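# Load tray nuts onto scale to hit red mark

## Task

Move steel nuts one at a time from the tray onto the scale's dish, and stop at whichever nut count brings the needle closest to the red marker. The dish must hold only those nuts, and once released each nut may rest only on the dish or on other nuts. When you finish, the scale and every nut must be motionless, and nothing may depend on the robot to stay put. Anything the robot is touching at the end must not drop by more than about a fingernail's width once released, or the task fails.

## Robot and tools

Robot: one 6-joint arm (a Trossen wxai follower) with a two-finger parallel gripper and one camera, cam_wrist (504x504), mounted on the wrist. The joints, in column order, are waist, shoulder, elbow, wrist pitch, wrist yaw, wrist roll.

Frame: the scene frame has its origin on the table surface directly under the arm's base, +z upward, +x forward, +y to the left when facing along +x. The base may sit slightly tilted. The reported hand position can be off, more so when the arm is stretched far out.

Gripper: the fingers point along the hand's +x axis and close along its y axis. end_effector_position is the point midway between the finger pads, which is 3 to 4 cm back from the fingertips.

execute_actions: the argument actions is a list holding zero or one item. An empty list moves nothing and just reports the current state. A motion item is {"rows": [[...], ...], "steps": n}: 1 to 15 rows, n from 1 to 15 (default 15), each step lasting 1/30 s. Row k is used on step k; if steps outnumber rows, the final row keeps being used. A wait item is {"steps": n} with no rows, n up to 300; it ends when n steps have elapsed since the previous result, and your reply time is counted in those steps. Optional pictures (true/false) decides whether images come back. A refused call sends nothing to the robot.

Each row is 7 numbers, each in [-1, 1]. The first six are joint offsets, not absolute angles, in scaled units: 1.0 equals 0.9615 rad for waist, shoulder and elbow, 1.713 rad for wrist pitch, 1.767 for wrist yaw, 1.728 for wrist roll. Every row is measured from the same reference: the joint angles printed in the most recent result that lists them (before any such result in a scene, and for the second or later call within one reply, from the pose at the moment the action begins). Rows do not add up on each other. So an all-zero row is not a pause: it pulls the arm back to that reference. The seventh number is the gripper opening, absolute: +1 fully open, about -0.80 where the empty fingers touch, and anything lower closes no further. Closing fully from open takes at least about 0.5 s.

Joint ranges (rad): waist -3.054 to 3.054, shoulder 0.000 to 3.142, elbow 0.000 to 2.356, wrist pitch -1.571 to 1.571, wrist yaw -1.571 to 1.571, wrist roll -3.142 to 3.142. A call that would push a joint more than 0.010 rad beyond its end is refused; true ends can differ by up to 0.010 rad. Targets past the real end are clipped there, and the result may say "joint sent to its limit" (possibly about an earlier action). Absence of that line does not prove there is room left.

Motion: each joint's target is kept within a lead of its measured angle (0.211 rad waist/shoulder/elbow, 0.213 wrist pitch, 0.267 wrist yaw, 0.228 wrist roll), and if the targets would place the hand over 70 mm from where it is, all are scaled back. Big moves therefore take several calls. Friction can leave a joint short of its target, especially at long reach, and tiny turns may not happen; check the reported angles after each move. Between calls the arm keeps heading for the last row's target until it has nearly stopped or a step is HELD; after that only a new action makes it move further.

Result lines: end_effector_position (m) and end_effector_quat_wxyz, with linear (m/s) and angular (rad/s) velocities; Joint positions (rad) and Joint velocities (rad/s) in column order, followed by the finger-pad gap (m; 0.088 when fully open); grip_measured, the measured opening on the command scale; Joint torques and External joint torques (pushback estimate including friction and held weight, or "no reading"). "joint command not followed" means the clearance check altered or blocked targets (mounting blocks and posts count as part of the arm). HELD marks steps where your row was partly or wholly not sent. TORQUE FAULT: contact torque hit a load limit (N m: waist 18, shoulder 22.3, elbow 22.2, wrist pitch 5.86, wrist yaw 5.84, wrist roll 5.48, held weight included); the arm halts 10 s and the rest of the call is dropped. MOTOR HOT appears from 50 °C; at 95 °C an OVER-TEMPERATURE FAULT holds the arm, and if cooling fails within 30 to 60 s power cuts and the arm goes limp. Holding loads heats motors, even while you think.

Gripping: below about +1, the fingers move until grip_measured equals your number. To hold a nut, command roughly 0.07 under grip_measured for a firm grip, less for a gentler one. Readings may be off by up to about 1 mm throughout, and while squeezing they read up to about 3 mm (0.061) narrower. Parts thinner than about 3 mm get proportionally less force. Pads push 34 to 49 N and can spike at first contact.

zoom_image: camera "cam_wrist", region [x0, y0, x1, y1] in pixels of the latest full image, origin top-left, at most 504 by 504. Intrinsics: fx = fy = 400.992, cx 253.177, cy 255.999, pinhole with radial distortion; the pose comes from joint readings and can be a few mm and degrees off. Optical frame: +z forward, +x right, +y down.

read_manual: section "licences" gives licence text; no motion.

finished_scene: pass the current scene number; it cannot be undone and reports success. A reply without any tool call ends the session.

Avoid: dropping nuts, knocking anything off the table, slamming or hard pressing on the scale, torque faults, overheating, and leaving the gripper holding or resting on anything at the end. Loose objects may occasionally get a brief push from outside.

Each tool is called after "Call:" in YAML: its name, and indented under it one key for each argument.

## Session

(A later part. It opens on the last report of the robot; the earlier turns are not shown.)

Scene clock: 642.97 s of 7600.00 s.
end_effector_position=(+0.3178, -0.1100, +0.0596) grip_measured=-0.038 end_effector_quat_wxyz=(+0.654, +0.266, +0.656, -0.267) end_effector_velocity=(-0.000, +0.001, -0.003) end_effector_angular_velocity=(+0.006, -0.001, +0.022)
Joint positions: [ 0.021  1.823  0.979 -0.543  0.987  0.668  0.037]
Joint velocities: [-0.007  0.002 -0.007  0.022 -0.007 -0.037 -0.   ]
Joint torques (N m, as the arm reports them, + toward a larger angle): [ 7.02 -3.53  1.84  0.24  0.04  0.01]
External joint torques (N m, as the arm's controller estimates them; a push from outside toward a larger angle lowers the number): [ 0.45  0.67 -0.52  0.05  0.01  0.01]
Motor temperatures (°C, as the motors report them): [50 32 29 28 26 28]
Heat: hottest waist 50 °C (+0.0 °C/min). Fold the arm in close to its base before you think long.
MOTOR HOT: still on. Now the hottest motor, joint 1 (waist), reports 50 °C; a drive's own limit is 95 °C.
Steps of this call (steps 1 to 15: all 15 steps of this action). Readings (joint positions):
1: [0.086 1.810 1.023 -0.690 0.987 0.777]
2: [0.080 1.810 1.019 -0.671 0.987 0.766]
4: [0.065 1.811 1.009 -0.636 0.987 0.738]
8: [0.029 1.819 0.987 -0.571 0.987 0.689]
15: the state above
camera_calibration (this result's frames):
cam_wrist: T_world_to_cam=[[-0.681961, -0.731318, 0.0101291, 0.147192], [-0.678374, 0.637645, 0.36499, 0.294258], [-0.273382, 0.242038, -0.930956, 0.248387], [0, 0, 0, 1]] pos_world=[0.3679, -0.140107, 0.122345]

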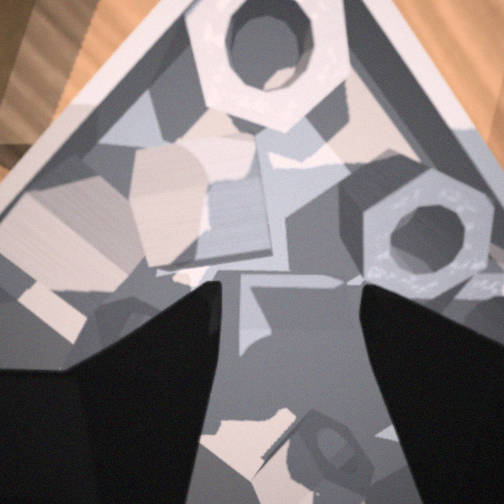

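Call:
execute_actions:
  actions:
    - {"rows":[[-0.03,0.01,-0.024,0.034,0,-0.026,-0.04]],"steps":12}
  pictures: false

Call:
execute_actions:
  actions:
    - {"rows":[[0,0,0,0,0,0,-0.2],[0,0,0,0,0,0,-0.28],[0,0,0,0,0,0,-0.55]]}

Scene clock: 646.90 s of 7600.00 s.
end_effector_position=(+0.3168, -0.1098, +0.0527) grip_measured=-0.038 end_effector_quat_wxyz=(+0.656, +0.264, +0.656, -0.266) end_effector_velocity=(+0.002, +0.001, -0.002) end_effector_angular_velocity=(+0.019, -0.009, -0.000)
Joint positions: [ 0.003  1.825  0.959 -0.491  0.987  0.628  0.037]
Joint velocities: [-0.007 -0.002 -0.002  0.022 -0.022 -0.022 -0.001]
Joint torques (N m, as the arm reports them, + toward a larger angle): [ 6.72 -3.49  2.12  0.3   0.05 -0.04]
External joint torques (N m, as the arm's controller estimates them; a push from outside toward a larger angle lowers the number): [ 0.14  0.81 -0.2   0.1   0.03 -0.04]
Motor temperatures (°C, as the motors report them): [50 32 29 28 26 28]
Heat: hottest waist 50 °C (+0.0 °C/min). Fold the arm in close to its base before you think long.
MOTOR HOT: still on. Now the hottest motor, joint 1 (waist), reports 50 °C; a drive's own limit is 95 °C.
Steps of this call (steps 1 to 15: the robot went on to your last target; steps 16 to 106: nothing new was sent; steps 107 to 118: all 12 steps of this action). Readings (joint positions):
107: [0.018 1.823 0.974 -0.530 0.987 0.657]
108: [0.015 1.823 0.971 -0.519 0.987 0.650]
110: [0.009 1.824 0.966 -0.506 0.987 0.640]
114: [0.004 1.825 0.961 -0.494 0.987 0.631]
118: the state above

Scene clock: 647.40 s of 7600.00 s.
end_effector_position=(+0.3170, -0.1096, +0.0531) grip_measured=-0.254 end_effector_quat_wxyz=(+0.656, +0.264, +0.655, -0.266) end_effector_velocity=(-0.004, +0.003, -0.000) end_effector_angular_velocity=(+0.010, +0.012, +0.031)
Joint positions: [ 0.004  1.825  0.959 -0.49   0.987  0.628  0.027]
Joint velocities: [ 0.002  0.002 -0.002 -0.022 -0.007 -0.007  0.   ]
Joint torques (N m, as the arm reports them, + toward a larger angle): [ 7.46 -4.41  2.52  0.03  0.02  0.01]
External joint torques (N m, as the arm's controller estimates them; a push from outside toward a larger angle lowers the number): [ 0.88 -0.16  0.24 -0.16 -0.01  0.01]
Motor temperatures (°C, as the motors report them): [50 32 29 28 26 28]
Heat: hottest waist 50 °C (+0.0 °C/min). Fold the arm in close to its base before you think long.
MOTOR HOT: still on. Now the hottest motor, joint 1 (waist), reports 50 °C; a drive's own limit is 95 °C.
Steps of this call (steps 1 to 15: all 15 steps of this action). Readings (joint positions):
1: [0.003 1.825 0.959 -0.491 0.987 0.628]
2: [0.003 1.825 0.959 -0.491 0.987 0.628]
4: [0.004 1.825 0.959 -0.490 0.987 0.628]
8: [0.004 1.825 0.959 -0.490 0.987 0.628]
15: the state above
camera_calibration (this result's frames):
cam_wrist: T_world_to_cam=[[-0.677787, -0.735184, 0.0104619, 0.145197], [-0.683117, 0.63492, 0.360872, 0.297262], [-0.27195, 0.237447, -0.932557, 0.241189], [0, 0, 0, 1]] pos_world=[0.367068, -0.13926, 0.11613]

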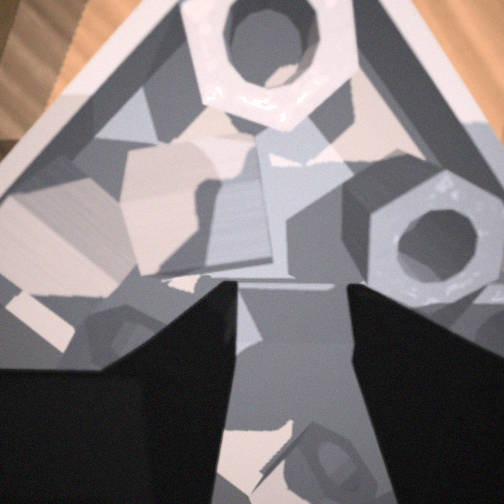

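Call:
execute_actions:
  actions:
    - {"rows":[[0.05,-0.01,0.04,-0.07,0,0.03,-0.38],[0.09,-0.01,0.07,-0.12,0,0.05,-0.38],[0.13,-0.01,0.09,-0.17,0,0.08,-0.38],[0.17,-0.02,0.12,-0.22,0,0.1,-0.38],[0.21,-0.02,0.15,-0.27,0,0.13,-0.38],[0.25,-0.02,0.18,-0.32,0,0.16,-0.38],[0.3,-0.02,0.21,-0.37,0,0.192,-0.38],[0.35,0,0.24,-0.41,0,0.192,-0.38],[0.4,0,0.27,-0.455,0,0.192,-0.38],[0.45,0.05,0.3,-0.455,0,0.192,-0.38],[0.5,0.1,0.33,-0.455,0,0.192,-0.38],[0.55,0.15,0.36,-0.455,-0.03,0.192,-0.38],[0.6,0.2,0.4,-0.455,-0.05,0.192,-0.38],[0.65,0.3,0.45,-0.455,-0.07,0.192,-0.38],[0.708,0.75,0.611,-0.455,-0.092,0.192,-0.38]]}
  pictures: false

Call:
execute_actions:
  actions:
    - {"steps":30}

Scene clock: 659.87 s of 7600.00 s.
end_effector_position=(+0.3452, -0.0434, +0.2088) grip_measured=-0.254 end_effector_quat_wxyz=(+0.733, +0.192, +0.642, -0.118) end_effector_velocity=(+0.022, +0.425, +0.277) end_effector_angular_velocity=(+0.403, -0.115, +1.351)
Joint positions: [ 0.497  1.951  1.306 -1.144  0.934  0.938  0.027]
Joint velocities: [ 1.077  1.106  0.945 -0.755 -0.755  0.081  0.   ]
Joint torques (N m, as the arm reports them, + toward a larger angle): [ 8.08 -2.39  4.86  0.34 -0.12  0.11]
External joint torques (N m, as the arm's controller estimates them; a push from outside toward a larger angle lowers the number): [ 1.15  1.51  0.41 -0.28 -0.28  0.1 ]
Motor temperatures (°C, as the motors report them): [50 32 29 28 26 28]
Heat: hottest waist 50 °C (+0.0 °C/min). Fold the arm in close to its base before you think long.
MOTOR HOT: still on. Now the hottest motor, joint 1 (waist), reports 50 °C; a drive's own limit is 95 °C.
Steps of this call (steps 1 to 15: the robot went on to your last target; steps 16 to 359: nothing new was sent; steps 360 to 374: all 15 steps of this action). Readings (joint positions):
360: [0.007 1.825 0.965 -0.510 0.987 0.637]
361: [0.017 1.825 0.975 -0.551 0.987 0.653]
363: [0.060 1.825 1.003 -0.652 0.987 0.706]
367: [0.200 1.822 1.096 -0.845 0.987 0.851]
374: the state above

Scene clock: 660.87 s of 7600.00 s.
end_effector_position=(+0.3135, +0.1147, +0.1885) grip_measured=-0.254 end_effector_quat_wxyz=(+0.710, -0.011, +0.704, -0.005) end_effector_velocity=(+0.000, -0.001, -0.001) end_effector_angular_velocity=(-0.003, -0.004, +0.019)
Joint positions: [ 0.683  2.538  1.541 -1.267  0.825  0.957  0.027]
Joint velocities: [-0.002 -0.002 -0.007  0.007  0.007 -0.022 -0.   ]
Joint torques (N m, as the arm reports them, + toward a larger angle): [ 9.45 -4.81  4.52 -0.16  0.04  0.09]
External joint torques (N m, as the arm's controller estimates them; a push from outside toward a larger angle lowers the number): [ 1.5   0.82  0.45 -0.37 -0.02  0.09]
Motor temperatures (°C, as the motors report them): [50 32 29 28 26 28]
Heat: hottest waist 50 °C (+0.0 °C/min). Fold the arm in close to its base before you think long.
MOTOR HOT: still on. Now the hottest motor, joint 1 (waist), reports 50 °C; a drive's own limit is 95 °C.
Steps of this call (steps 1 to 30: the robot went on to your last target). Readings (joint positions):
1: [0.531 1.991 1.338 -1.166 0.911 0.941]
2: [0.563 2.033 1.374 -1.186 0.894 0.944]
4: [0.618 2.122 1.450 -1.217 0.870 0.950]
8: [0.675 2.300 1.523 -1.248 0.845 0.955]
30: the state above
camera_calibration (this result's frames):
cam_wrist: T_world_to_cam=[[0.0308903, -0.999054, 0.0305924, 0.110599], [-0.93411, -0.0179647, 0.356534, 0.257967], [-0.355647, -0.0395901, -0.933781, 0.371483], [0, 0, 0, 1]] pos_world=[0.36967, 0.129835, 0.251526]

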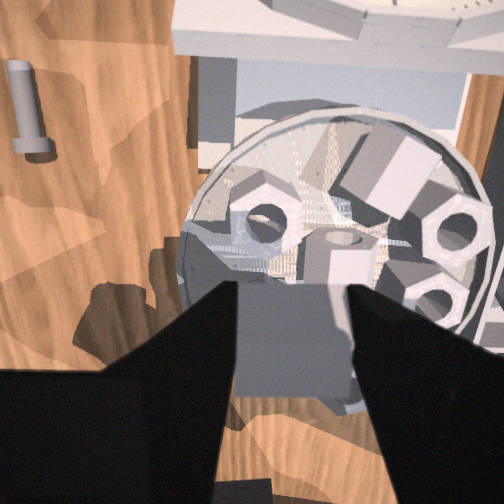

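Call:
execute_actions:
  actions:
    - {"rows":[[-0.04,0.03,-0.01,0.045,0.01,-0.03,-0.38],[-0.04,0.03,-0.01,0.045,0.01,-0.03,-0.38],[-0.04,0.03,-0.01,0.045,0.01,-0.03,-0.38],[-0.085,0.058,-0.025,0.089,0.019,-0.063,-0.38]]}
  pictures: false

Call:
execute_actions:
  actions:
    - {"steps":8}

Scene clock: 672.10 s of 7600.00 s.
end_effector_position=(+0.3245, +0.1259, +0.1518) grip_measured=-0.254 end_effector_quat_wxyz=(+0.705, -0.005, +0.709, +0.002) end_effector_velocity=(+0.003, +0.003, +0.000) end_effector_angular_velocity=(+0.018, -0.004, +0.015)
Joint positions: [ 0.603  2.587  1.522 -1.121  0.853  0.854  0.027]
Joint velocities: [-0.002 -0.002  0.002  0.022 -0.007 -0.037  0.   ]
Joint torques (N m, as the arm reports them, + toward a larger angle): [ 9.81 -5.16  3.22  0.21  0.13  0.  ]
External joint torques (N m, as the arm's controller estimates them; a push from outside toward a larger angle lowers the number): [ 1.59  0.72 -0.57  0.    0.09  0.  ]
Motor temperatures (°C, as the motors report them): [52 32 30 28 26 28]
Heat: hottest waist 52 °C (+2.0 °C/min). Fold the arm in close to its base before you think long.
MOTOR HOT: still on. Now the hottest motor, joint 1 (waist), reports 52 °C; a drive's own limit is 95 °C.
Steps of this call (steps 1 to 15: the robot went on to your last target; steps 16 to 322: nothing new was sent; steps 323 to 337: all 15 steps of this action). Readings (joint positions):
323: [0.682 2.541 1.541 -1.260 0.825 0.950]
324: [0.677 2.543 1.541 -1.242 0.826 0.940]
326: [0.662 2.553 1.539 -1.207 0.834 0.916]
330: [0.616 2.578 1.529 -1.146 0.848 0.872]
337: the state above

Scene clock: 672.37 s of 7600.00 s.
end_effector_position=(+0.3248, +0.1263, +0.1517) grip_measured=-0.254 end_effector_quat_wxyz=(+0.706, -0.005, +0.708, +0.002) end_effector_velocity=(-0.002, -0.001, -0.001) end_effector_angular_velocity=(+0.001, +0.011, +0.026)
Joint positions: [ 0.603  2.587  1.522 -1.117  0.854  0.851  0.027]
Joint velocities: [-0.002 -0.002 -0.002 -0.007 -0.007 -0.022  0.   ]
Joint torques (N m, as the arm reports them, + toward a larger angle): [ 9.6  -5.15  3.29  0.27  0.25 -0.09]
External joint torques (N m, as the arm's controller estimates them; a push from outside toward a larger angle lowers the number): [ 1.3   0.75 -0.51  0.06  0.21 -0.09]
Motor temperatures (°C, as the motors report them): [52 32 30 28 26 28]
Heat: hottest waist 52 °C (+2.0 °C/min). Fold the arm in close to its base before you think long.
MOTOR HOT: still on. Now the hottest motor, joint 1 (waist), reports 52 °C; a drive's own limit is 95 °C.
Steps of this call (steps 1 to 8: the robot went on to your last target). Readings (joint positions):
1: [0.603 2.587 1.522 -1.120 0.854 0.853]
2: [0.603 2.587 1.522 -1.119 0.854 0.853]
4: [0.603 2.587 1.522 -1.118 0.854 0.852]
8: the state above
camera_calibration (this result's frames):
cam_wrist: T_world_to_cam=[[0.03304, -0.999379, 0.012255, 0.125078], [-0.929998, -0.0262504, 0.366626, 0.280043], [-0.366077, -0.0235105, -0.930287, 0.342409], [0, 0, 0, 1]] pos_world=[0.381655, 0.140402, 0.214335]

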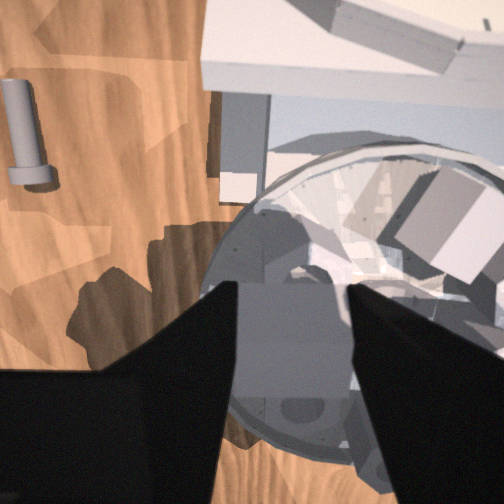

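Call:
execute_actions:
  actions:
    - {"rows":[[-0.008,-0.042,-0.045,0.005,0,-0.004,-0.38],[-0.008,-0.042,-0.045,0.005,0,-0.004,-0.38],[-0.008,-0.042,-0.045,0.005,0,-0.004,-0.38],[-0.008,-0.042,-0.045,0.005,0,-0.004,-0.38],[-0.008,-0.042,-0.045,0.005,0,-0.004,-0.38],[-0.03,-0.042,-0.062,0.03,0.005,-0.02,-0.38]]}

Scene clock: 679.27 s of 7600.00 s.
end_effector_position=(+0.3222, +0.1188, +0.1426) grip_measured=-0.254 end_effector_quat_wxyz=(+0.702, -0.002, +0.712, +0.004) end_effector_velocity=(-0.001, +0.004, -0.003) end_effector_angular_velocity=(+0.015, -0.002, -0.011)
Joint positions: [ 0.576  2.556  1.469 -1.071  0.858  0.821  0.027]
Joint velocities: [-0.002 -0.002 -0.017  0.037 -0.007 -0.007 -0.   ]
Joint torques (N m, as the arm reports them, + toward a larger angle): [ 9.7  -7.15  3.18  0.31  0.2  -0.05]
External joint torques (N m, as the arm's controller estimates them; a push from outside toward a larger angle lowers the number): [ 1.41 -1.42 -0.56  0.08  0.17 -0.05]
Motor temperatures (°C, as the motors report them): [53 32 30 28 26 28]
Heat: hottest waist 53 °C (+3.0 °C/min). Fold the arm in close to its base before you think long.
MOTOR HOT: still on. Now the hottest motor, joint 1 (waist), reports 53 °C; a drive's own limit is 95 °C.
Steps of this call (steps 1 to 15: the robot went on to your last target; steps 16 to 192: nothing new was sent; steps 193 to 207: all 15 steps of this action). Readings (joint positions):
193: [0.602 2.584 1.517 -1.112 0.854 0.850]
194: [0.602 2.580 1.510 -1.111 0.854 0.849]
196: [0.600 2.571 1.497 -1.111 0.854 0.848]
200: [0.590 2.559 1.480 -1.088 0.855 0.832]
207: the state above
camera_calibration (this result's frames):
cam_wrist: T_world_to_cam=[[0.0311732, -0.999499, 0.00555337, 0.119392], [-0.926587, -0.0268149, 0.375125, 0.278463], [-0.374787, -0.0168395, -0.926958, 0.334357], [0, 0, 0, 1]] pos_world=[0.379611, 0.13243, 0.204813]

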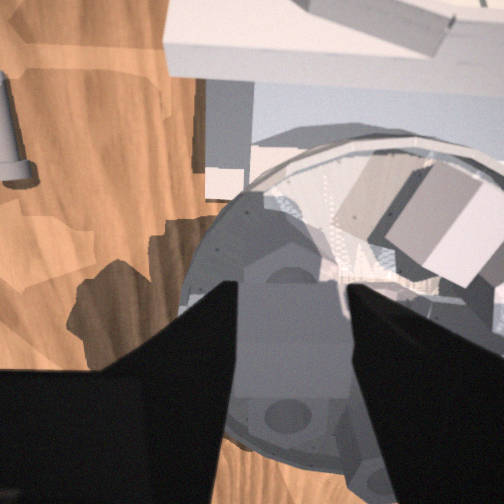

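Call:
execute_actions:
  actions:
    - {"rows":[[-0.008,0.012,0.026,0,0,-0.005,-0.38],[-0.008,0.012,0.026,0,0,-0.005,-0.38],[-0.008,0.012,0.026,0,0,-0.005,-0.38],[-0.008,0.012,0.026,0,0,-0.005,-0.38],[-0.008,0.012,0.026,0,0,-0.005,-0.38],[-0.018,0.012,0.022,0.012,0,-0.01,-0.38]]}

Scene clock: 686.53 s of 7600.00 s.
end_effector_position=(+0.3288, +0.1194, +0.1404) grip_measured=-0.254 end_effector_quat_wxyz=(+0.703, +0.008, +0.711, +0.003) end_effector_velocity=(+0.001, -0.001, -0.001) end_effector_angular_velocity=(-0.002, -0.007, +0.000)
Joint positions: [ 0.562  2.559  1.484 -1.054  0.858  0.806  0.027]
Joint velocities: [-0.002 -0.002 -0.002  0.007  0.007 -0.007 -0.   ]
Joint torques (N m, as the arm reports them, + toward a larger angle): [ 9.4  -5.09  4.1   0.26 -0.01  0.01]
External joint torques (N m, as the arm's controller estimates them; a push from outside toward a larger angle lowers the number): [ 1.09  0.66  0.46  0.05 -0.03  0.01]
Motor temperatures (°C, as the motors report them): [54 33 30 28 26 28]
Heat: hottest waist 54 °C (+4.0 °C/min). Fold the arm in close to its base before you think long.
MOTOR HOT: still on. Now the hottest motor, joint 1 (waist), reports 54 °C; a drive's own limit is 95 °C.
Steps of this call (steps 1 to 15: the robot went on to your last target; steps 16 to 203: nothing new was sent; steps 204 to 218: all 15 steps of this action). Readings (joint positions):
204: [0.575 2.555 1.469 -1.068 0.858 0.818]
205: [0.575 2.555 1.471 -1.068 0.858 0.817]
207: [0.573 2.556 1.477 -1.068 0.858 0.816]
211: [0.567 2.556 1.484 -1.061 0.858 0.810]
218: the state above
camera_calibration (this result's frames):
cam_wrist: T_world_to_cam=[[0.015531, -0.999857, -0.0066499, 0.126714], [-0.92753, -0.0168907, 0.373367, 0.284844], [-0.373426, 0.000369237, -0.92766, 0.332387], [0, 0, 0, 1]] pos_world=[0.386355, 0.131384, 0.202833]

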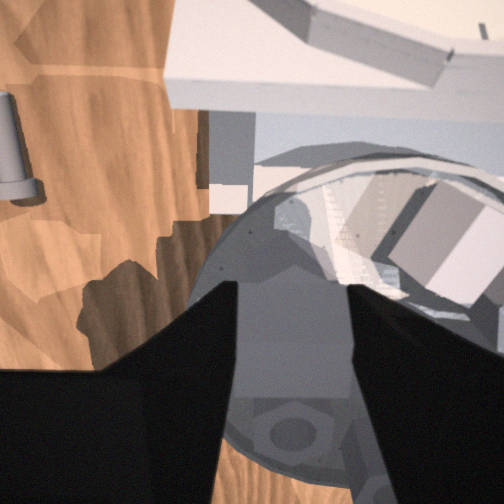

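Call:
execute_actions:
  actions:
    - {"rows":[[-0.012,0,-0.018,0.01,0.004,-0.006,-0.38]]}
  pictures: false

Scene clock: 689.53 s of 7600.00 s.
end_effector_position=(+0.3286, +0.1201, +0.1386) grip_measured=-0.254 end_effector_quat_wxyz=(+0.704, +0.007, +0.710, +0.004) end_effector_velocity=(-0.002, -0.002, -0.000) end_effector_angular_velocity=(+0.001, +0.011, -0.003)
Joint positions: [ 0.56   2.559  1.477 -1.041  0.862  0.798  0.027]
Joint velocities: [-0.002 -0.007 -0.007 -0.007 -0.007  0.007 -0.   ]
Joint torques (N m, as the arm reports them, + toward a larger angle): [ 8.64 -6.05  2.95  0.36  0.15 -0.1 ]
External joint torques (N m, as the arm's controller estimates them; a push from outside toward a larger angle lowers the number): [ 0.27 -0.23 -0.73  0.14  0.12 -0.1 ]
Motor temperatures (°C, as the motors report them): [54 33 30 28 26 28]
Heat: hottest waist 54 °C (+4.0 °C/min). Fold the arm in close to its base before you think long.
MOTOR HOT: still on. Now the hottest motor, joint 1 (waist), reports 54 °C; a drive's own limit is 95 °C.
Steps of this call (steps 1 to 15: the robot went on to your last target; steps 16 to 75: nothing new was sent; steps 76 to 90: all 15 steps of this action). Readings (joint positions):
76: [0.561 2.559 1.484 -1.051 0.858 0.804]
77: [0.561 2.559 1.483 -1.049 0.858 0.803]
79: [0.560 2.559 1.481 -1.046 0.858 0.801]
83: [0.560 2.559 1.478 -1.042 0.861 0.799]
90: the state above

Contact. Release.

Call:
execute_actions:
  actions:
    - {"rows":[[0,0,0,0,0,0,-0.22],[0,0,0,0,0,0,-0.18],[0,0,0,0,0,0,-0.05]],"steps":10}
  pictures: false

Call:
execute_actions:
  actions:
    - {"rows":[[0.05,-0.005,0.04,-0.06,0,0.04,-0.05],[0.05,-0.005,0.04,-0.06,0,0.04,-0.05],[0.05,-0.005,0.04,-0.06,0,0.04,-0.05],[0.11,-0.015,0.095,-0.13,-0.02,0.08,-0.05]]}

Scene clock: 697.37 s of 7600.00 s.
end_effector_position=(+0.3286, +0.1202, +0.1389) grip_measured=-0.082 end_effector_quat_wxyz=(+0.705, +0.007, +0.709, +0.004) end_effector_velocity=(-0.003, -0.000, +0.000) end_effector_angular_velocity=(-0.000, +0.009, +0.018)
Joint positions: [ 0.561  2.559  1.476 -1.04   0.863  0.798  0.035]
Joint velocities: [ 0.002 -0.002 -0.007 -0.007 -0.007 -0.007  0.012]
Joint torques (N m, as the arm reports them, + toward a larger angle): [ 9.72 -6.07  3.89  0.09 -0.04  0.03]
External joint torques (N m, as the arm's controller estimates them; a push from outside toward a larger angle lowers the number): [ 1.24 -0.28  0.21 -0.13 -0.06  0.03]
Motor temperatures (°C, as the motors report them): [54 33 30 28 26 28]
Heat: hottest waist 54 °C (+4.0 °C/min). Fold the arm in close to its base before you think long.
MOTOR HOT: still on. Now the hottest motor, joint 1 (waist), reports 54 °C; a drive's own limit is 95 °C.
Steps of this call (steps 1 to 15: the robot went on to your last target; steps 16 to 225: nothing new was sent; steps 226 to 235: all 10 steps of this action). Readings (joint positions):
226: [0.560 2.559 1.476 -1.040 0.862 0.798]
227: [0.561 2.559 1.476 -1.040 0.862 0.798]
229: [0.561 2.559 1.476 -1.040 0.863 0.798]
233: [0.561 2.559 1.476 -1.040 0.863 0.798]
235: the state above

Scene clock: 697.87 s of 7600.00 s.
end_effector_position=(+0.3207, +0.1161, +0.1863) grip_measured=-0.053 end_effector_quat_wxyz=(+0.711, -0.009, +0.703, -0.002) end_effector_velocity=(-0.009, -0.009, -0.002) end_effector_angular_velocity=(-0.024, +0.050, +0.007)
Joint positions: [ 0.67   2.547  1.561 -1.254  0.833  0.93   0.036]
Joint velocities: [-0.007 -0.002 -0.002 -0.066 -0.022  0.037 -0.   ]
Joint torques (N m, as the arm reports them, + toward a larger angle): [ 9.12 -6.    4.67 -0.15 -0.07  0.13]
External joint torques (N m, as the arm's controller estimates them; a push from outside toward a larger angle lowers the number): [ 1.05 -0.23  0.53 -0.39 -0.13  0.12]
Motor temperatures (°C, as the motors report them): [54 33 30 28 26 28]
Heat: hottest waist 54 °C (+4.0 °C/min). Fold the arm in close to its base before you think long.
MOTOR HOT: still on. Now the hottest motor, joint 1 (waist), reports 54 °C; a drive's own limit is 95 °C.
Steps of this call (steps 1 to 15: all 15 steps of this action). Readings (joint positions):
1: [0.564 2.559 1.482 -1.057 0.863 0.811]
2: [0.571 2.559 1.487 -1.080 0.863 0.824]
4: [0.592 2.559 1.503 -1.127 0.859 0.855]
8: [0.653 2.552 1.546 -1.216 0.841 0.908]
15: the state above
camera_calibration (this result's frames):
cam_wrist: T_world_to_cam=[[0.0328922, -0.999176, 0.0237659, 0.112469], [-0.93581, -0.0224387, 0.351789, 0.267484], [-0.350966, -0.0338115, -0.935778, 0.370262], [0, 0, 0, 1]] pos_world=[0.376564, 0.130897, 0.249712]

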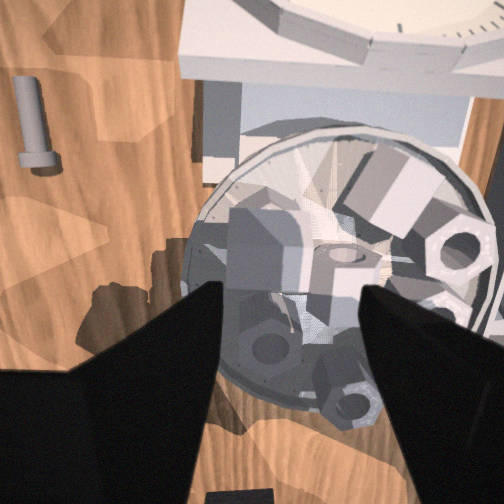

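Call:
execute_actions:
  actions:
    - {"rows":[[0,-0.1,-0.03,0,0,0,-0.05],[0,-0.2,-0.06,0,0,0,-0.05],[-0.03,-0.3,-0.1,0,0.02,0,-0.05],[-0.06,-0.4,-0.14,0,0.04,0,-0.05],[-0.09,-0.5,-0.18,0,0.05,0,-0.05],[-0.12,-0.6,-0.22,0,0.06,0,-0.05],[-0.15,-0.657,-0.26,0,0.07,-0.05,-0.05],[-0.18,-0.657,-0.3,0,0.089,-0.05,-0.05],[-0.21,-0.657,-0.3,0,0.089,-0.1,-0.05],[-0.25,-0.657,-0.3,0,0.089,-0.1,-0.05],[-0.3,-0.657,-0.3,0.03,0.089,-0.15,-0.05],[-0.36,-0.657,-0.3,0.08,0.089,-0.15,-0.05],[-0.43,-0.657,-0.33,0.14,0.089,-0.22,-0.05],[-0.5,-0.657,-0.363,0.2,0.089,-0.22,-0.05],[-0.621,-0.657,-0.363,0.287,0.089,-0.22,-0.05]]}
  pictures: false

Call:
execute_actions:
  actions:
    - {"steps":25}

Scene clock: 721.17 s of 7600.00 s.
end_effector_position=(+0.3475, -0.0663, +0.1591) grip_measured=-0.052 end_effector_quat_wxyz=(+0.719, +0.102, +0.683, -0.086) end_effector_velocity=(+0.056, -0.324, -0.348) end_effector_angular_velocity=(+0.099, +0.349, -1.151)
Joint positions: [ 0.344  1.97   1.279 -1.082  0.977  0.659  0.036]
Joint velocities: [-1.424 -0.647 -0.413  1.311  0.125 -0.901 -0.   ]
Joint torques (N m, as the arm reports them, + toward a larger angle): [ 7.83 -1.98  2.07  0.23  0.11 -0.02]
External joint torques (N m, as the arm's controller estimates them; a push from outside toward a larger angle lowers the number): [ 0.53  0.28 -0.14 -0.02  0.17  0.01]
Motor temperatures (°C, as the motors report them): [55 34 31 28 26 28]
Heat: hottest waist 55 °C (+5.1 °C/min). Fold the arm in close to its base before you think long.
MOTOR HOT: still on. Now the hottest motor, joint 1 (waist), reports 55 °C; a drive's own limit is 95 °C.
Steps of this call (steps 1 to 15: the robot went on to your last target; steps 16 to 684: nothing new was sent; steps 685 to 699: all 15 steps of this action). Readings (joint positions):
685: [0.670 2.537 1.560 -1.259 0.832 0.934]
686: [0.670 2.514 1.548 -1.257 0.831 0.934]
688: [0.666 2.438 1.505 -1.257 0.840 0.934]
692: [0.596 2.233 1.403 -1.255 0.917 0.902]
699: the state above

Scene clock: 722.00 s of 7600.00 s.
end_effector_position=(+0.3583, -0.1144, +0.0844) grip_measured=-0.052 end_effector_quat_wxyz=(+0.679, +0.198, +0.680, -0.192) end_effector_velocity=(-0.002, +0.002, -0.001) end_effector_angular_velocity=(+0.007, +0.009, +0.016)
Joint positions: [ 0.079  1.921  1.218 -0.765  0.986  0.553  0.036]
Joint velocities: [-0.002  0.002 -0.002 -0.007 -0.007 -0.007 -0.   ]
Joint torques (N m, as the arm reports them, + toward a larger angle): [ 8.15 -5.54  2.16  0.22  0.2  -0.03]
External joint torques (N m, as the arm's controller estimates them; a push from outside toward a larger angle lowers the number): [ 0.57 -0.92 -0.58  0.04  0.19 -0.03]
Motor temperatures (°C, as the motors report them): [55 34 30 28 26 28]
Heat: hottest waist 55 °C (+5.0 °C/min). Fold the arm in close to its base before you think long.
MOTOR HOT: still on. Now the hottest motor, joint 1 (waist), reports 55 °C; a drive's own limit is 95 °C.
Steps of this call (steps 1 to 25: the robot went on to your last target). Readings (joint positions):
1: [0.296 1.953 1.267 -1.036 0.980 0.634]
2: [0.249 1.943 1.256 -0.989 0.981 0.615]
4: [0.164 1.936 1.239 -0.898 0.984 0.589]
8: [0.092 1.929 1.223 -0.810 0.986 0.565]
25: the state above
camera_calibration (this result's frames):
cam_wrist: T_world_to_cam=[[-0.510595, -0.859821, -0.000479459, 0.0960749], [-0.799932, 0.474826, 0.366945, 0.340208], [-0.315279, 0.187744, -0.930243, 0.292339], [0, 0, 0, 1]] pos_world=[0.413367, -0.133817, 0.147155]

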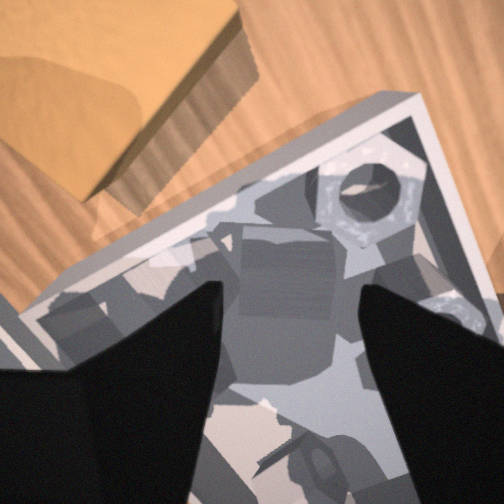

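Call:
execute_actions:
  actions:
    - {"rows":[[-0.027,0.012,-0.02,0.035,0,-0.01,-0.1],[-0.027,0.012,-0.02,0.035,0,-0.01,-0.1],[-0.027,0.012,-0.02,0.035,0,-0.01,-0.1],[-0.055,0.02,-0.04,0.07,0,-0.035,-0.1],[-0.055,0.02,-0.04,0.07,0,-0.035,-0.1],[-0.055,0.02,-0.04,0.07,0,-0.035,-0.1],[-0.083,0.029,-0.063,0.108,0,-0.06,-0.1]]}
  pictures: false

Call:
execute_actions:
  actions:
    - {"steps":8}

Scene clock: 728.97 s of 7600.00 s.
end_effector_position=(+0.3576, -0.1155, +0.0541) grip_measured=-0.097 end_effector_quat_wxyz=(+0.676, +0.204, +0.678, -0.205) end_effector_velocity=(+0.011, -0.002, -0.002) end_effector_angular_velocity=(-0.000, -0.044, -0.028)
Joint positions: [ 0.006  1.94   1.164 -0.592  0.986  0.457  0.034]
Joint velocities: [-0.007 -0.002 -0.007  0.095 -0.007 -0.051 -0.001]
Joint torques (N m, as the arm reports them, + toward a larger angle): [ 8.26 -4.03  2.32  0.26  0.04  0.07]
External joint torques (N m, as the arm's controller estimates them; a push from outside toward a larger angle lowers the number): [ 0.73  1.02 -0.33  0.03  0.01  0.07]
Motor temperatures (°C, as the motors report them): [55 34 30 28 26 28]
Heat: hottest waist 55 °C (+3.0 °C/min). Fold the arm in close to its base before you think long.
MOTOR HOT: still on. Now the hottest motor, joint 1 (waist), reports 55 °C; a drive's own limit is 95 °C.
Steps of this call (steps 1 to 15: the robot went on to your last target; steps 16 to 194: nothing new was sent; steps 195 to 209: all 15 steps of this action). Readings (joint positions):
195: [0.077 1.921 1.215 -0.755 0.986 0.549]
196: [0.074 1.921 1.213 -0.742 0.986 0.547]
198: [0.065 1.922 1.206 -0.716 0.986 0.534]
202: [0.032 1.929 1.185 -0.644 0.986 0.491]
209: the state above

Scene clock: 729.23 s of 7600.00 s.
end_effector_position=(+0.3583, -0.1157, +0.0536) grip_measured=-0.098 end_effector_quat_wxyz=(+0.676, +0.204, +0.677, -0.206) end_effector_velocity=(+0.000, +0.000, -0.001) end_effector_angular_velocity=(+0.006, -0.003, -0.000)
Joint positions: [ 0.005  1.94   1.163 -0.584  0.986  0.452  0.034]
Joint velocities: [-0.002 -0.002 -0.002  0.007 -0.007 -0.007  0.   ]
Joint torques (N m, as the arm reports them, + toward a larger angle): [ 8.19 -3.97  2.04  0.19  0.04 -0.01]
External joint torques (N m, as the arm's controller estimates them; a push from outside toward a larger angle lowers the number): [ 0.65  0.98 -0.51 -0.02  0.02 -0.01]
Motor temperatures (°C, as the motors report them): [55 34 30 28 26 28]
Heat: hottest waist 55 °C (+3.0 °C/min). Fold the arm in close to its base before you think long.
MOTOR HOT: still on. Now the hottest motor, joint 1 (waist), reports 55 °C; a drive's own limit is 95 °C.
Steps of this call (steps 1 to 8: the robot went on to your last target). Readings (joint positions):
1: [0.006 1.940 1.164 -0.590 0.986 0.455]
2: [0.006 1.940 1.164 -0.588 0.986 0.455]
4: [0.006 1.940 1.164 -0.586 0.986 0.453]
8: the state above
camera_calibration (this result's frames):
cam_wrist: T_world_to_cam=[[-0.535563, -0.84443, 0.0105477, 0.105054], [-0.784681, 0.502208, 0.363405, 0.350006], [-0.312167, 0.18635, -0.931572, 0.262761], [0, 0, 0, 1]] pos_world=[0.412931, -0.136031, 0.116479]

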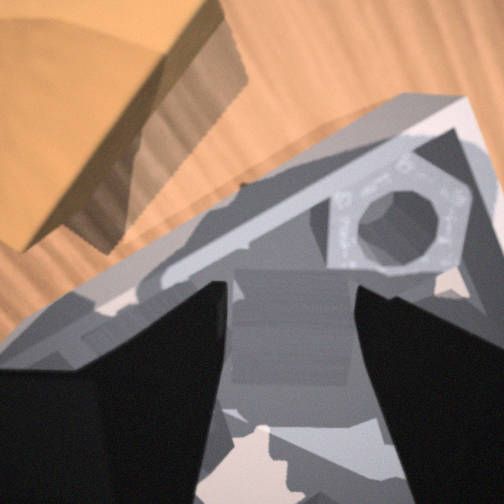

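Call:
execute_actions:
  actions:
    - {"rows":[[0,0,0,0,0,0,-0.2],[0,0,0,0,0,0,-0.28],[0,0,0,0,0,0,-0.38]],"steps":12}
  pictures: false

Call:
execute_actions:
  actions:
    - {"rows":[[0.04,-0.01,0.03,-0.055,0,0.03,-0.38],[0.08,-0.02,0.06,-0.11,0,0.06,-0.38],[0.12,-0.03,0.08,-0.16,0,0.09,-0.38],[0.16,-0.04,0.1,-0.21,0,0.12,-0.38],[0.2,-0.05,0.1,-0.26,0,0.15,-0.38],[0.25,-0.05,0.1,-0.3,0,0.18,-0.38],[0.3,-0.05,0.1,-0.33,0,0.21,-0.38],[0.35,-0.05,0.1,-0.33,0,0.24,-0.38],[0.4,-0.05,0.1,-0.33,0,0.27,-0.38],[0.45,-0.05,0.1,-0.33,0,0.3,-0.38],[0.5,0,0.1,-0.33,0,0.334,-0.38],[0.55,0.05,0.1,-0.33,-0.03,0.334,-0.38],[0.6,0.1,0.12,-0.33,-0.05,0.334,-0.38],[0.65,0.15,0.14,-0.33,-0.07,0.334,-0.38],[0.755,0.578,0.168,-0.33,-0.105,0.334,-0.38]]}
  pictures: false

Call:
execute_actions:
  actions:
    - {"steps":30}

Scene clock: 741.07 s of 7600.00 s.
end_effector_position=(+0.3584, -0.1154, +0.0538) grip_measured=-0.263 end_effector_quat_wxyz=(+0.677, +0.204, +0.677, -0.205) end_effector_velocity=(-0.000, -0.004, +0.001) end_effector_angular_velocity=(-0.008, +0.002, -0.011)
Joint positions: [ 0.006  1.94   1.163 -0.583  0.985  0.451  0.026]
Joint velocities: [-0.002 -0.007  0.002 -0.007  0.007  0.007  0.   ]
Joint torques (N m, as the arm reports them, + toward a larger angle): [ 8.78 -5.07  2.77  0.02  0.02  0.05]
External joint torques (N m, as the arm's controller estimates them; a push from outside toward a larger angle lowers the number): [ 1.29 -0.07  0.19 -0.19  0.    0.04]
Motor temperatures (°C, as the motors report them): [54 33 30 28 26 28]
Heat: hottest waist 54 °C (+0.0 °C/min). Fold the arm in close to its base before you think long.
MOTOR HOT: still on. Now the hottest motor, joint 1 (waist), reports 54 °C; a drive's own limit is 95 °C.
Steps of this call (steps 1 to 15: the robot went on to your last target; steps 16 to 343: nothing new was sent; steps 344 to 355: all 12 steps of this action). Readings (joint positions):
344: [0.004 1.940 1.163 -0.583 0.986 0.451]
345: [0.004 1.940 1.163 -0.583 0.986 0.451]
347: [0.005 1.940 1.163 -0.583 0.985 0.451]
351: [0.006 1.940 1.163 -0.583 0.985 0.451]
355: the state above

Scene clock: 741.57 s of 7600.00 s.
end_effector_position=(+0.3416, -0.0301, +0.2006) grip_measured=-0.263 end_effector_quat_wxyz=(+0.730, +0.192, +0.644, -0.121) end_effector_velocity=(-0.080, +0.466, +0.176) end_effector_angular_velocity=(+0.412, -0.074, +1.043)
Joint positions: [ 0.5    1.98   1.276 -1.104  0.931  0.958  0.026]
Joint velocities: [ 1.028  0.926  0.252 -0.212 -0.725  0.33  -0.   ]
Joint torques (N m, as the arm reports them, + toward a larger angle): [ 7.55 -2.08  3.94  0.07 -0.19  0.08]
External joint torques (N m, as the arm's controller estimates them; a push from outside toward a larger angle lowers the number): [ 0.99  0.25  0.95 -0.29 -0.21  0.08]
Motor temperatures (°C, as the motors report them): [54 33 30 28 26 28]
Heat: hottest waist 54 °C (+0.0 °C/min). Fold the arm in close to its base before you think long.
MOTOR HOT: still on. Now the hottest motor, joint 1 (waist), reports 54 °C; a drive's own limit is 95 °C.
Steps of this call (steps 1 to 15: all 15 steps of this action). Readings (joint positions):
1: [0.007 1.940 1.166 -0.596 0.985 0.459]
2: [0.014 1.940 1.175 -0.633 0.985 0.479]
4: [0.051 1.936 1.199 -0.733 0.985 0.540]
8: [0.197 1.909 1.240 -0.923 0.985 0.711]
15: the state above

Scene clock: 742.57 s of 7600.00 s.
end_effector_position=(+0.2683, +0.1161, +0.1726) grip_measured=-0.263 end_effector_quat_wxyz=(+0.711, -0.012, +0.703, -0.012) end_effector_velocity=(-0.002, -0.001, -0.002) end_effector_angular_velocity=(-0.004, +0.014, +0.029)
Joint positions: [ 0.73   2.488  1.318 -1.145  0.804  1.026  0.026]
Joint velocities: [-0.002  0.002 -0.002 -0.007 -0.007 -0.022 -0.   ]
Joint torques (N m, as the arm reports them, + toward a larger angle): [ 8.45 -4.36  4.55 -0.13 -0.01  0.09]
External joint torques (N m, as the arm's controller estimates them; a push from outside toward a larger angle lowers the number): [ 1.44  0.91  0.46 -0.32 -0.08  0.09]
Motor temperatures (°C, as the motors report them): [54 33 30 28 26 28]
Heat: hottest waist 54 °C (+0.0 °C/min). Fold the arm in close to its base before you think long.
MOTOR HOT: still on. Now the hottest motor, joint 1 (waist), reports 54 °C; a drive's own limit is 95 °C.
Steps of this call (steps 1 to 30: the robot went on to your last target). Readings (joint positions):
1: [0.533 2.012 1.283 -1.110 0.910 0.969]
2: [0.565 2.047 1.290 -1.115 0.892 0.978]
4: [0.627 2.124 1.302 -1.126 0.862 0.995]
8: [0.708 2.305 1.318 -1.136 0.823 1.015]
30: the state above
camera_calibration (this result's frames):
cam_wrist: T_world_to_cam=[[0.0223715, -0.998814, 0.0432537, 0.11399], [-0.935305, -0.00562774, 0.353799, 0.22075], [-0.353136, -0.0483704, -0.934321, 0.341052], [0, 0, 0, 1]] pos_world=[0.324356, 0.131594, 0.23562]

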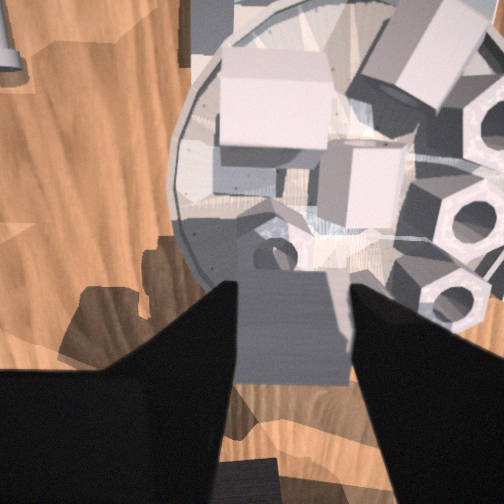

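Call:
execute_actions:
  actions:
    - {"rows":[[-0.035,0.005,-0.03,0.04,0.008,-0.025,-0.38],[-0.035,0.005,-0.03,0.04,0.008,-0.025,-0.38],[-0.035,0.005,-0.03,0.04,0.008,-0.025,-0.38],[-0.071,0.01,-0.058,0.083,0.017,-0.053,-0.38]]}

Scene clock: 747.00 s of 7600.00 s.
end_effector_position=(+0.2745, +0.1195, +0.1482) grip_measured=-0.263 end_effector_quat_wxyz=(+0.710, +0.001, +0.704, -0.006) end_effector_velocity=(-0.003, -0.001, -0.003) end_effector_angular_velocity=(+0.002, +0.013, +0.020)
Joint positions: [ 0.665  2.491  1.27  -1.009  0.828  0.94   0.026]
Joint velocities: [-0.007 -0.002 -0.012  0.007 -0.007 -0.022 -0.   ]
Joint torques (N m, as the arm reports them, + toward a larger angle): [ 8.08 -4.7   3.18  0.21  0.22 -0.05]
External joint torques (N m, as the arm's controller estimates them; a push from outside toward a larger angle lowers the number): [ 0.94  0.58 -0.66  0.    0.17 -0.05]
Motor temperatures (°C, as the motors report them): [54 33 30 28 26 28]
Heat: hottest waist 54 °C (+0.0 °C/min). Fold the arm in close to its base before you think long.
MOTOR HOT: still on. Now the hottest motor, joint 1 (waist), reports 54 °C; a drive's own limit is 95 °C.
Steps of this call (steps 1 to 15: the robot went on to your last target; steps 16 to 118: nothing new was sent; steps 119 to 133: all 15 steps of this action). Readings (joint positions):
119: [0.728 2.488 1.317 -1.139 0.804 1.020]
120: [0.724 2.488 1.313 -1.123 0.804 1.012]
122: [0.711 2.488 1.303 -1.091 0.809 0.992]
126: [0.674 2.490 1.279 -1.034 0.823 0.955]
133: the state above
camera_calibration (this result's frames):
cam_wrist: T_world_to_cam=[[0.0139083, -0.999784, 0.0154293, 0.124794], [-0.934577, -0.0075121, 0.355681, 0.23495], [-0.355489, -0.0193668, -0.93448, 0.317786], [0, 0, 0, 1]] pos_world=[0.330813, 0.132686, 0.211471]

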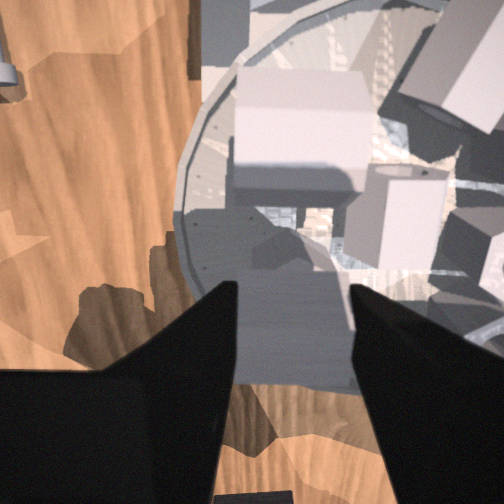

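Call:
execute_actions:
  actions:
    - {"rows":[[0,-0.022,-0.035,0.005,0,0,-0.38],[0,-0.022,-0.035,0.005,0,0,-0.38],[0,-0.022,-0.035,0.005,0,0,-0.38],[0,-0.022,-0.035,0.005,0,0,-0.38],[-0.022,-0.022,-0.054,0.028,0.005,-0.013,-0.38]]}

Scene clock: 753.97 s of 7600.00 s.
end_effector_position=(+0.2695, +0.1165, +0.1401) grip_measured=-0.263 end_effector_quat_wxyz=(+0.708, +0.002, +0.706, -0.004) end_effector_velocity=(-0.005, -0.007, -0.003) end_effector_angular_velocity=(-0.022, +0.014, +0.041)
Joint positions: [ 0.649  2.477  1.226 -0.966  0.831  0.92   0.026]
Joint velocities: [-0.007 -0.007 -0.017 -0.022  0.007 -0.022 -0.   ]
Joint torques (N m, as the arm reports them, + toward a larger angle): [ 7.81 -6.35  3.27  0.32  0.3  -0.14]
External joint torques (N m, as the arm's controller estimates them; a push from outside toward a larger angle lowers the number): [ 0.76 -1.21 -0.46  0.11  0.25 -0.14]
Motor temperatures (°C, as the motors report them): [54 33 30 28 26 28]
Heat: hottest waist 54 °C (+0.0 °C/min). Fold the arm in close to its base before you think long.
MOTOR HOT: still on. Now the hottest motor, joint 1 (waist), reports 54 °C; a drive's own limit is 95 °C.
Steps of this call (steps 1 to 15: the robot went on to your last target; steps 16 to 194: nothing new was sent; steps 195 to 209: all 15 steps of this action). Readings (joint positions):
195: [0.664 2.490 1.265 -1.003 0.829 0.937]
196: [0.664 2.488 1.261 -1.002 0.829 0.937]
198: [0.664 2.485 1.252 -1.002 0.829 0.937]
202: [0.654 2.481 1.233 -0.978 0.829 0.927]
209: the state above
camera_calibration (this result's frames):
cam_wrist: T_world_to_cam=[[0.0151739, -0.999816, 0.0117774, 0.122178], [-0.932356, -0.00989286, 0.361407, 0.232051], [-0.361224, -0.0164647, -0.932334, 0.309287], [0, 0, 0, 1]] pos_world=[0.326222, 0.129543, 0.203055]

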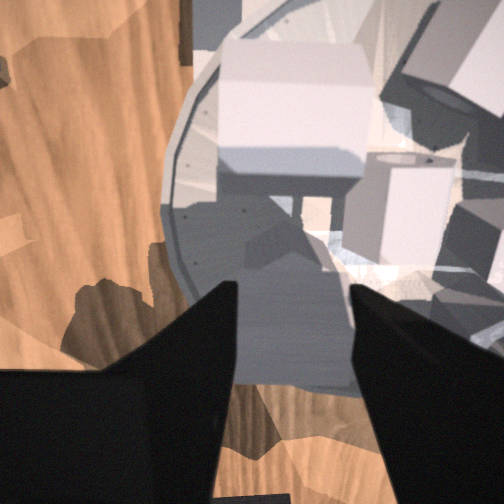

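Call:
execute_actions:
  actions:
    - {"rows":[[-0.013,0,-0.01,0.01,0,-0.005,-0.38]],"steps":12}
  pictures: false

Call:
execute_actions:
  actions:
    - {"rows":[[0,0,0,0,0,0,-0.22],[0,0,0,0,0,0,-0.18],[0,0,0,0,0,0,-0.05]],"steps":10}
  pictures: false

Call:
execute_actions:
  actions:
    - {"rows":[[0.05,0,0.05,-0.06,0,0.04,-0.05],[0.05,0,0.05,-0.06,0,0.04,-0.05],[0.05,0,0.05,-0.06,0,0.04,-0.05],[0.11,-0.01,0.11,-0.13,-0.02,0.08,-0.05]],"steps":12}
  pictures: false

Call:
execute_actions:
  actions:
    - {"rows":[[0.04,-0.285,0.45,-0.17,0.103,-0.245,1]]}
  pictures: false

Call:
execute_actions:
  actions:
    - {"steps":60}

Call:
zoom_image:
  camera: "cam_wrist"
  region: [60,90,320,290]

Scene clock: 763.43 s of 7600.00 s.
end_effector_position=(+0.2700, +0.1171, +0.1389) grip_measured=-0.263 end_effector_quat_wxyz=(+0.708, +0.004, +0.706, -0.003) end_effector_velocity=(-0.002, -0.001, -0.000) end_effector_angular_velocity=(+0.000, +0.011, +0.011)
Joint positions: [ 0.645  2.476  1.222 -0.954  0.831  0.914  0.026]
Joint velocities: [-0.002 -0.002 -0.002 -0.007 -0.007 -0.007 -0.   ]
Joint torques (N m, as the arm reports them, + toward a larger angle): [ 7.35 -5.29  3.08  0.47  0.05 -0.03]
External joint torques (N m, as the arm's controller estimates them; a push from outside toward a larger angle lowers the number): [ 0.26 -0.11 -0.71  0.23  0.01 -0.03]
Motor temperatures (°C, as the motors report them): [54 34 30 28 26 28]
Heat: hottest waist 54 °C (-1.0 °C/min). Fold the arm in close to its base before you think long.
MOTOR HOT: still on. Now the hottest motor, joint 1 (waist), reports 54 °C; a drive's own limit is 95 °C.
Steps of this call (steps 1 to 15: the robot went on to your last target; steps 16 to 272: nothing new was sent; steps 273 to 284: all 12 steps of this action). Readings (joint positions):
273: [0.648 2.476 1.224 -0.963 0.831 0.918]
274: [0.647 2.476 1.223 -0.961 0.831 0.917]
276: [0.646 2.476 1.223 -0.959 0.831 0.916]
280: [0.645 2.476 1.222 -0.957 0.831 0.914]
284: the state above

Scene clock: 763.77 s of 7600.00 s.
end_effector_position=(+0.2700, +0.1171, +0.1390) grip_measured=-0.082 end_effector_quat_wxyz=(+0.708, +0.004, +0.706, -0.003) end_effector_velocity=(-0.004, -0.002, +0.001) end_effector_angular_velocity=(-0.007, +0.013, +0.025)
Joint positions: [ 0.646  2.476  1.222 -0.954  0.831  0.914  0.035]
Joint velocities: [ 0.002 -0.002 -0.002 -0.022 -0.007 -0.007  0.012]
Joint torques (N m, as the arm reports them, + toward a larger angle): [ 8.13 -5.45  3.81  0.11  0.04  0.01]
External joint torques (N m, as the arm's controller estimates them; a push from outside toward a larger angle lowers the number): [ 1.01 -0.3   0.08 -0.1   0.    0.01]
Motor temperatures (°C, as the motors report them): [53 34 30 28 26 28]
Heat: hottest waist 53 °C (-2.0 °C/min). Fold the arm in close to its base before you think long.
MOTOR HOT: still on. Now the hottest motor, joint 1 (waist), reports 53 °C; a drive's own limit is 95 °C.
Steps of this call (steps 1 to 10: all 10 steps of this action). Readings (joint positions):
1: [0.645 2.476 1.222 -0.954 0.831 0.914]
2: [0.645 2.476 1.222 -0.954 0.831 0.914]
4: [0.645 2.476 1.222 -0.954 0.831 0.914]
8: [0.646 2.476 1.222 -0.954 0.831 0.914]
10: the state above

Scene clock: 764.17 s of 7600.00 s.
end_effector_position=(+0.2684, +0.1147, +0.1818) grip_measured=-0.053 end_effector_quat_wxyz=(+0.718, -0.008, +0.696, -0.013) end_effector_velocity=(-0.006, -0.013, +0.004) end_effector_angular_velocity=(-0.040, +0.052, +0.006)
Joint positions: [ 0.751  2.469  1.319 -1.159  0.804  1.041  0.036]
Joint velocities: [-0.002 -0.002  0.022 -0.11  -0.022  0.051  0.   ]
Joint torques (N m, as the arm reports them, + toward a larger angle): [ 7.73 -5.72  4.43 -0.19 -0.03  0.09]
External joint torques (N m, as the arm's controller estimates them; a push from outside toward a larger angle lowers the number): [ 0.98 -0.68  0.26 -0.4  -0.12  0.08]
Motor temperatures (°C, as the motors report them): [53 34 30 28 26 28]
Heat: hottest waist 53 °C (-2.0 °C/min). Fold the arm in close to its base before you think long.
MOTOR HOT: still on. Now the hottest motor, joint 1 (waist), reports 53 °C; a drive's own limit is 95 °C.
Steps of this call (steps 1 to 12: all 12 steps of this action). Readings (joint positions):
1: [0.649 2.476 1.228 -0.972 0.831 0.927]
2: [0.657 2.476 1.235 -0.994 0.831 0.940]
4: [0.679 2.476 1.256 -1.040 0.828 0.970]
8: [0.737 2.472 1.305 -1.129 0.810 1.023]
12: the state above

Scene clock: 764.67 s of 7600.00 s.
end_effector_position=(+0.3703, +0.0159, +0.3243) grip_measured=+0.965 end_effector_quat_wxyz=(+0.819, -0.017, +0.572, +0.052) end_effector_velocity=(+0.067, -0.138, +0.138) end_effector_angular_velocity=(+0.190, -0.276, -0.099)
Joint positions: [ 0.79   2.205  1.716 -1.429  0.974  0.655  0.086]
Joint velocities: [ 0.017 -0.286  0.408 -0.168  0.081 -0.286  0.008]
Joint torques (N m, as the arm reports them, + toward a larger angle): [ 8.39 -1.6   3.14  0.37  0.18 -0.07]
External joint torques (N m, as the arm's controller estimates them; a push from outside toward a larger angle lowers the number): [ 1.04 -0.08  0.02 -0.23  0.14 -0.05]
Motor temperatures (°C, as the motors report them): [54 34 30 28 26 28]
Heat: hottest waist 54 °C (-1.0 °C/min). Fold the arm in close to its base before you think long.
MOTOR HOT: still on. Now the hottest motor, joint 1 (waist), reports 54 °C; a drive's own limit is 95 °C.
Steps of this call (steps 1 to 15: all 15 steps of this action). Readings (joint positions):
1: [0.752 2.461 1.330 -1.180 0.809 1.023]
2: [0.754 2.452 1.346 -1.209 0.826 0.994]
4: [0.762 2.413 1.389 -1.257 0.862 0.940]
8: [0.777 2.310 1.509 -1.344 0.918 0.815]
15: the state above

Scene clock: 766.67 s of 7600.00 s.
end_effector_position=(+0.3744, +0.0075, +0.3323) grip_measured=+0.984 end_effector_quat_wxyz=(+0.823, -0.023, +0.565, +0.057) end_effector_velocity=(+0.001, -0.001, -0.000) end_effector_angular_velocity=(-0.003, -0.006, -0.002)
Joint positions: [ 0.791  2.193  1.747 -1.448  0.981  0.62   0.087]
Joint velocities: [-0.002 -0.002 -0.002  0.007  0.007 -0.007 -0.   ]
Joint torques (N m, as the arm reports them, + toward a larger angle): [ 8.62 -3.26  4.55  0.35  0.38 -0.03]
External joint torques (N m, as the arm's controller estimates them; a push from outside toward a larger angle lowers the number): [ 1.11  0.19  0.31 -0.36  0.21 -0.03]
Motor temperatures (°C, as the motors report them): [54 34 30 29 26 28]
Heat: hottest waist 54 °C (-1.0 °C/min). Fold the arm in close to its base before you think long.
MOTOR HOT: still on. Now the hottest motor, joint 1 (waist), reports 54 °C; a drive's own limit is 95 °C.
Steps of this call (steps 1 to 30: the robot went on to your last target; steps 31 to 60: nothing new was sent). Readings (joint positions):
1: [0.791 2.197 1.727 -1.434 0.977 0.646]
2: [0.791 2.193 1.735 -1.437 0.978 0.640]
4: [0.791 2.192 1.741 -1.441 0.979 0.632]
8: [0.791 2.193 1.742 -1.446 0.979 0.624]
60: the state above
The arm was judged still, so your last target was given up. Only a new action makes it travel on or press farther. Fingers that are still opening or closing keep moving.
camera_calibration (this result's frames):
cam_wrist: T_world_to_cam=[[0.138032, -0.990366, -0.0110198, -0.0291757], [-0.990419, -0.138069, 0.0026482, 0.401187], [-0.00414418, 0.0105487, -0.999936, 0.413188], [0, 0, 0, 1]] pos_world=[0.403083, 0.0221383, 0.411778]

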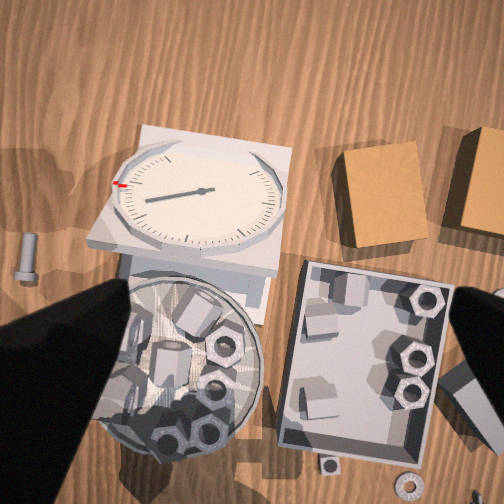

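Region (60, 90, 320, 290) of cam_wrist's 504x504 image, scaled by 1.938, with more detail than that image has; it fills the top 388 rows of this view, and the rest is white.

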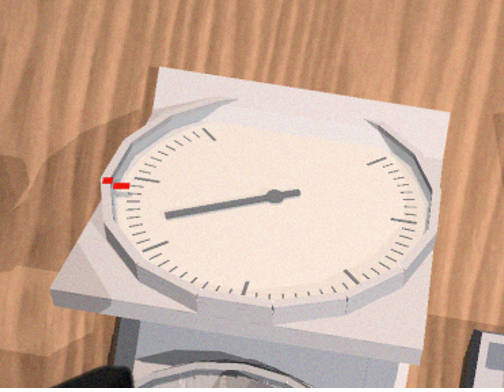

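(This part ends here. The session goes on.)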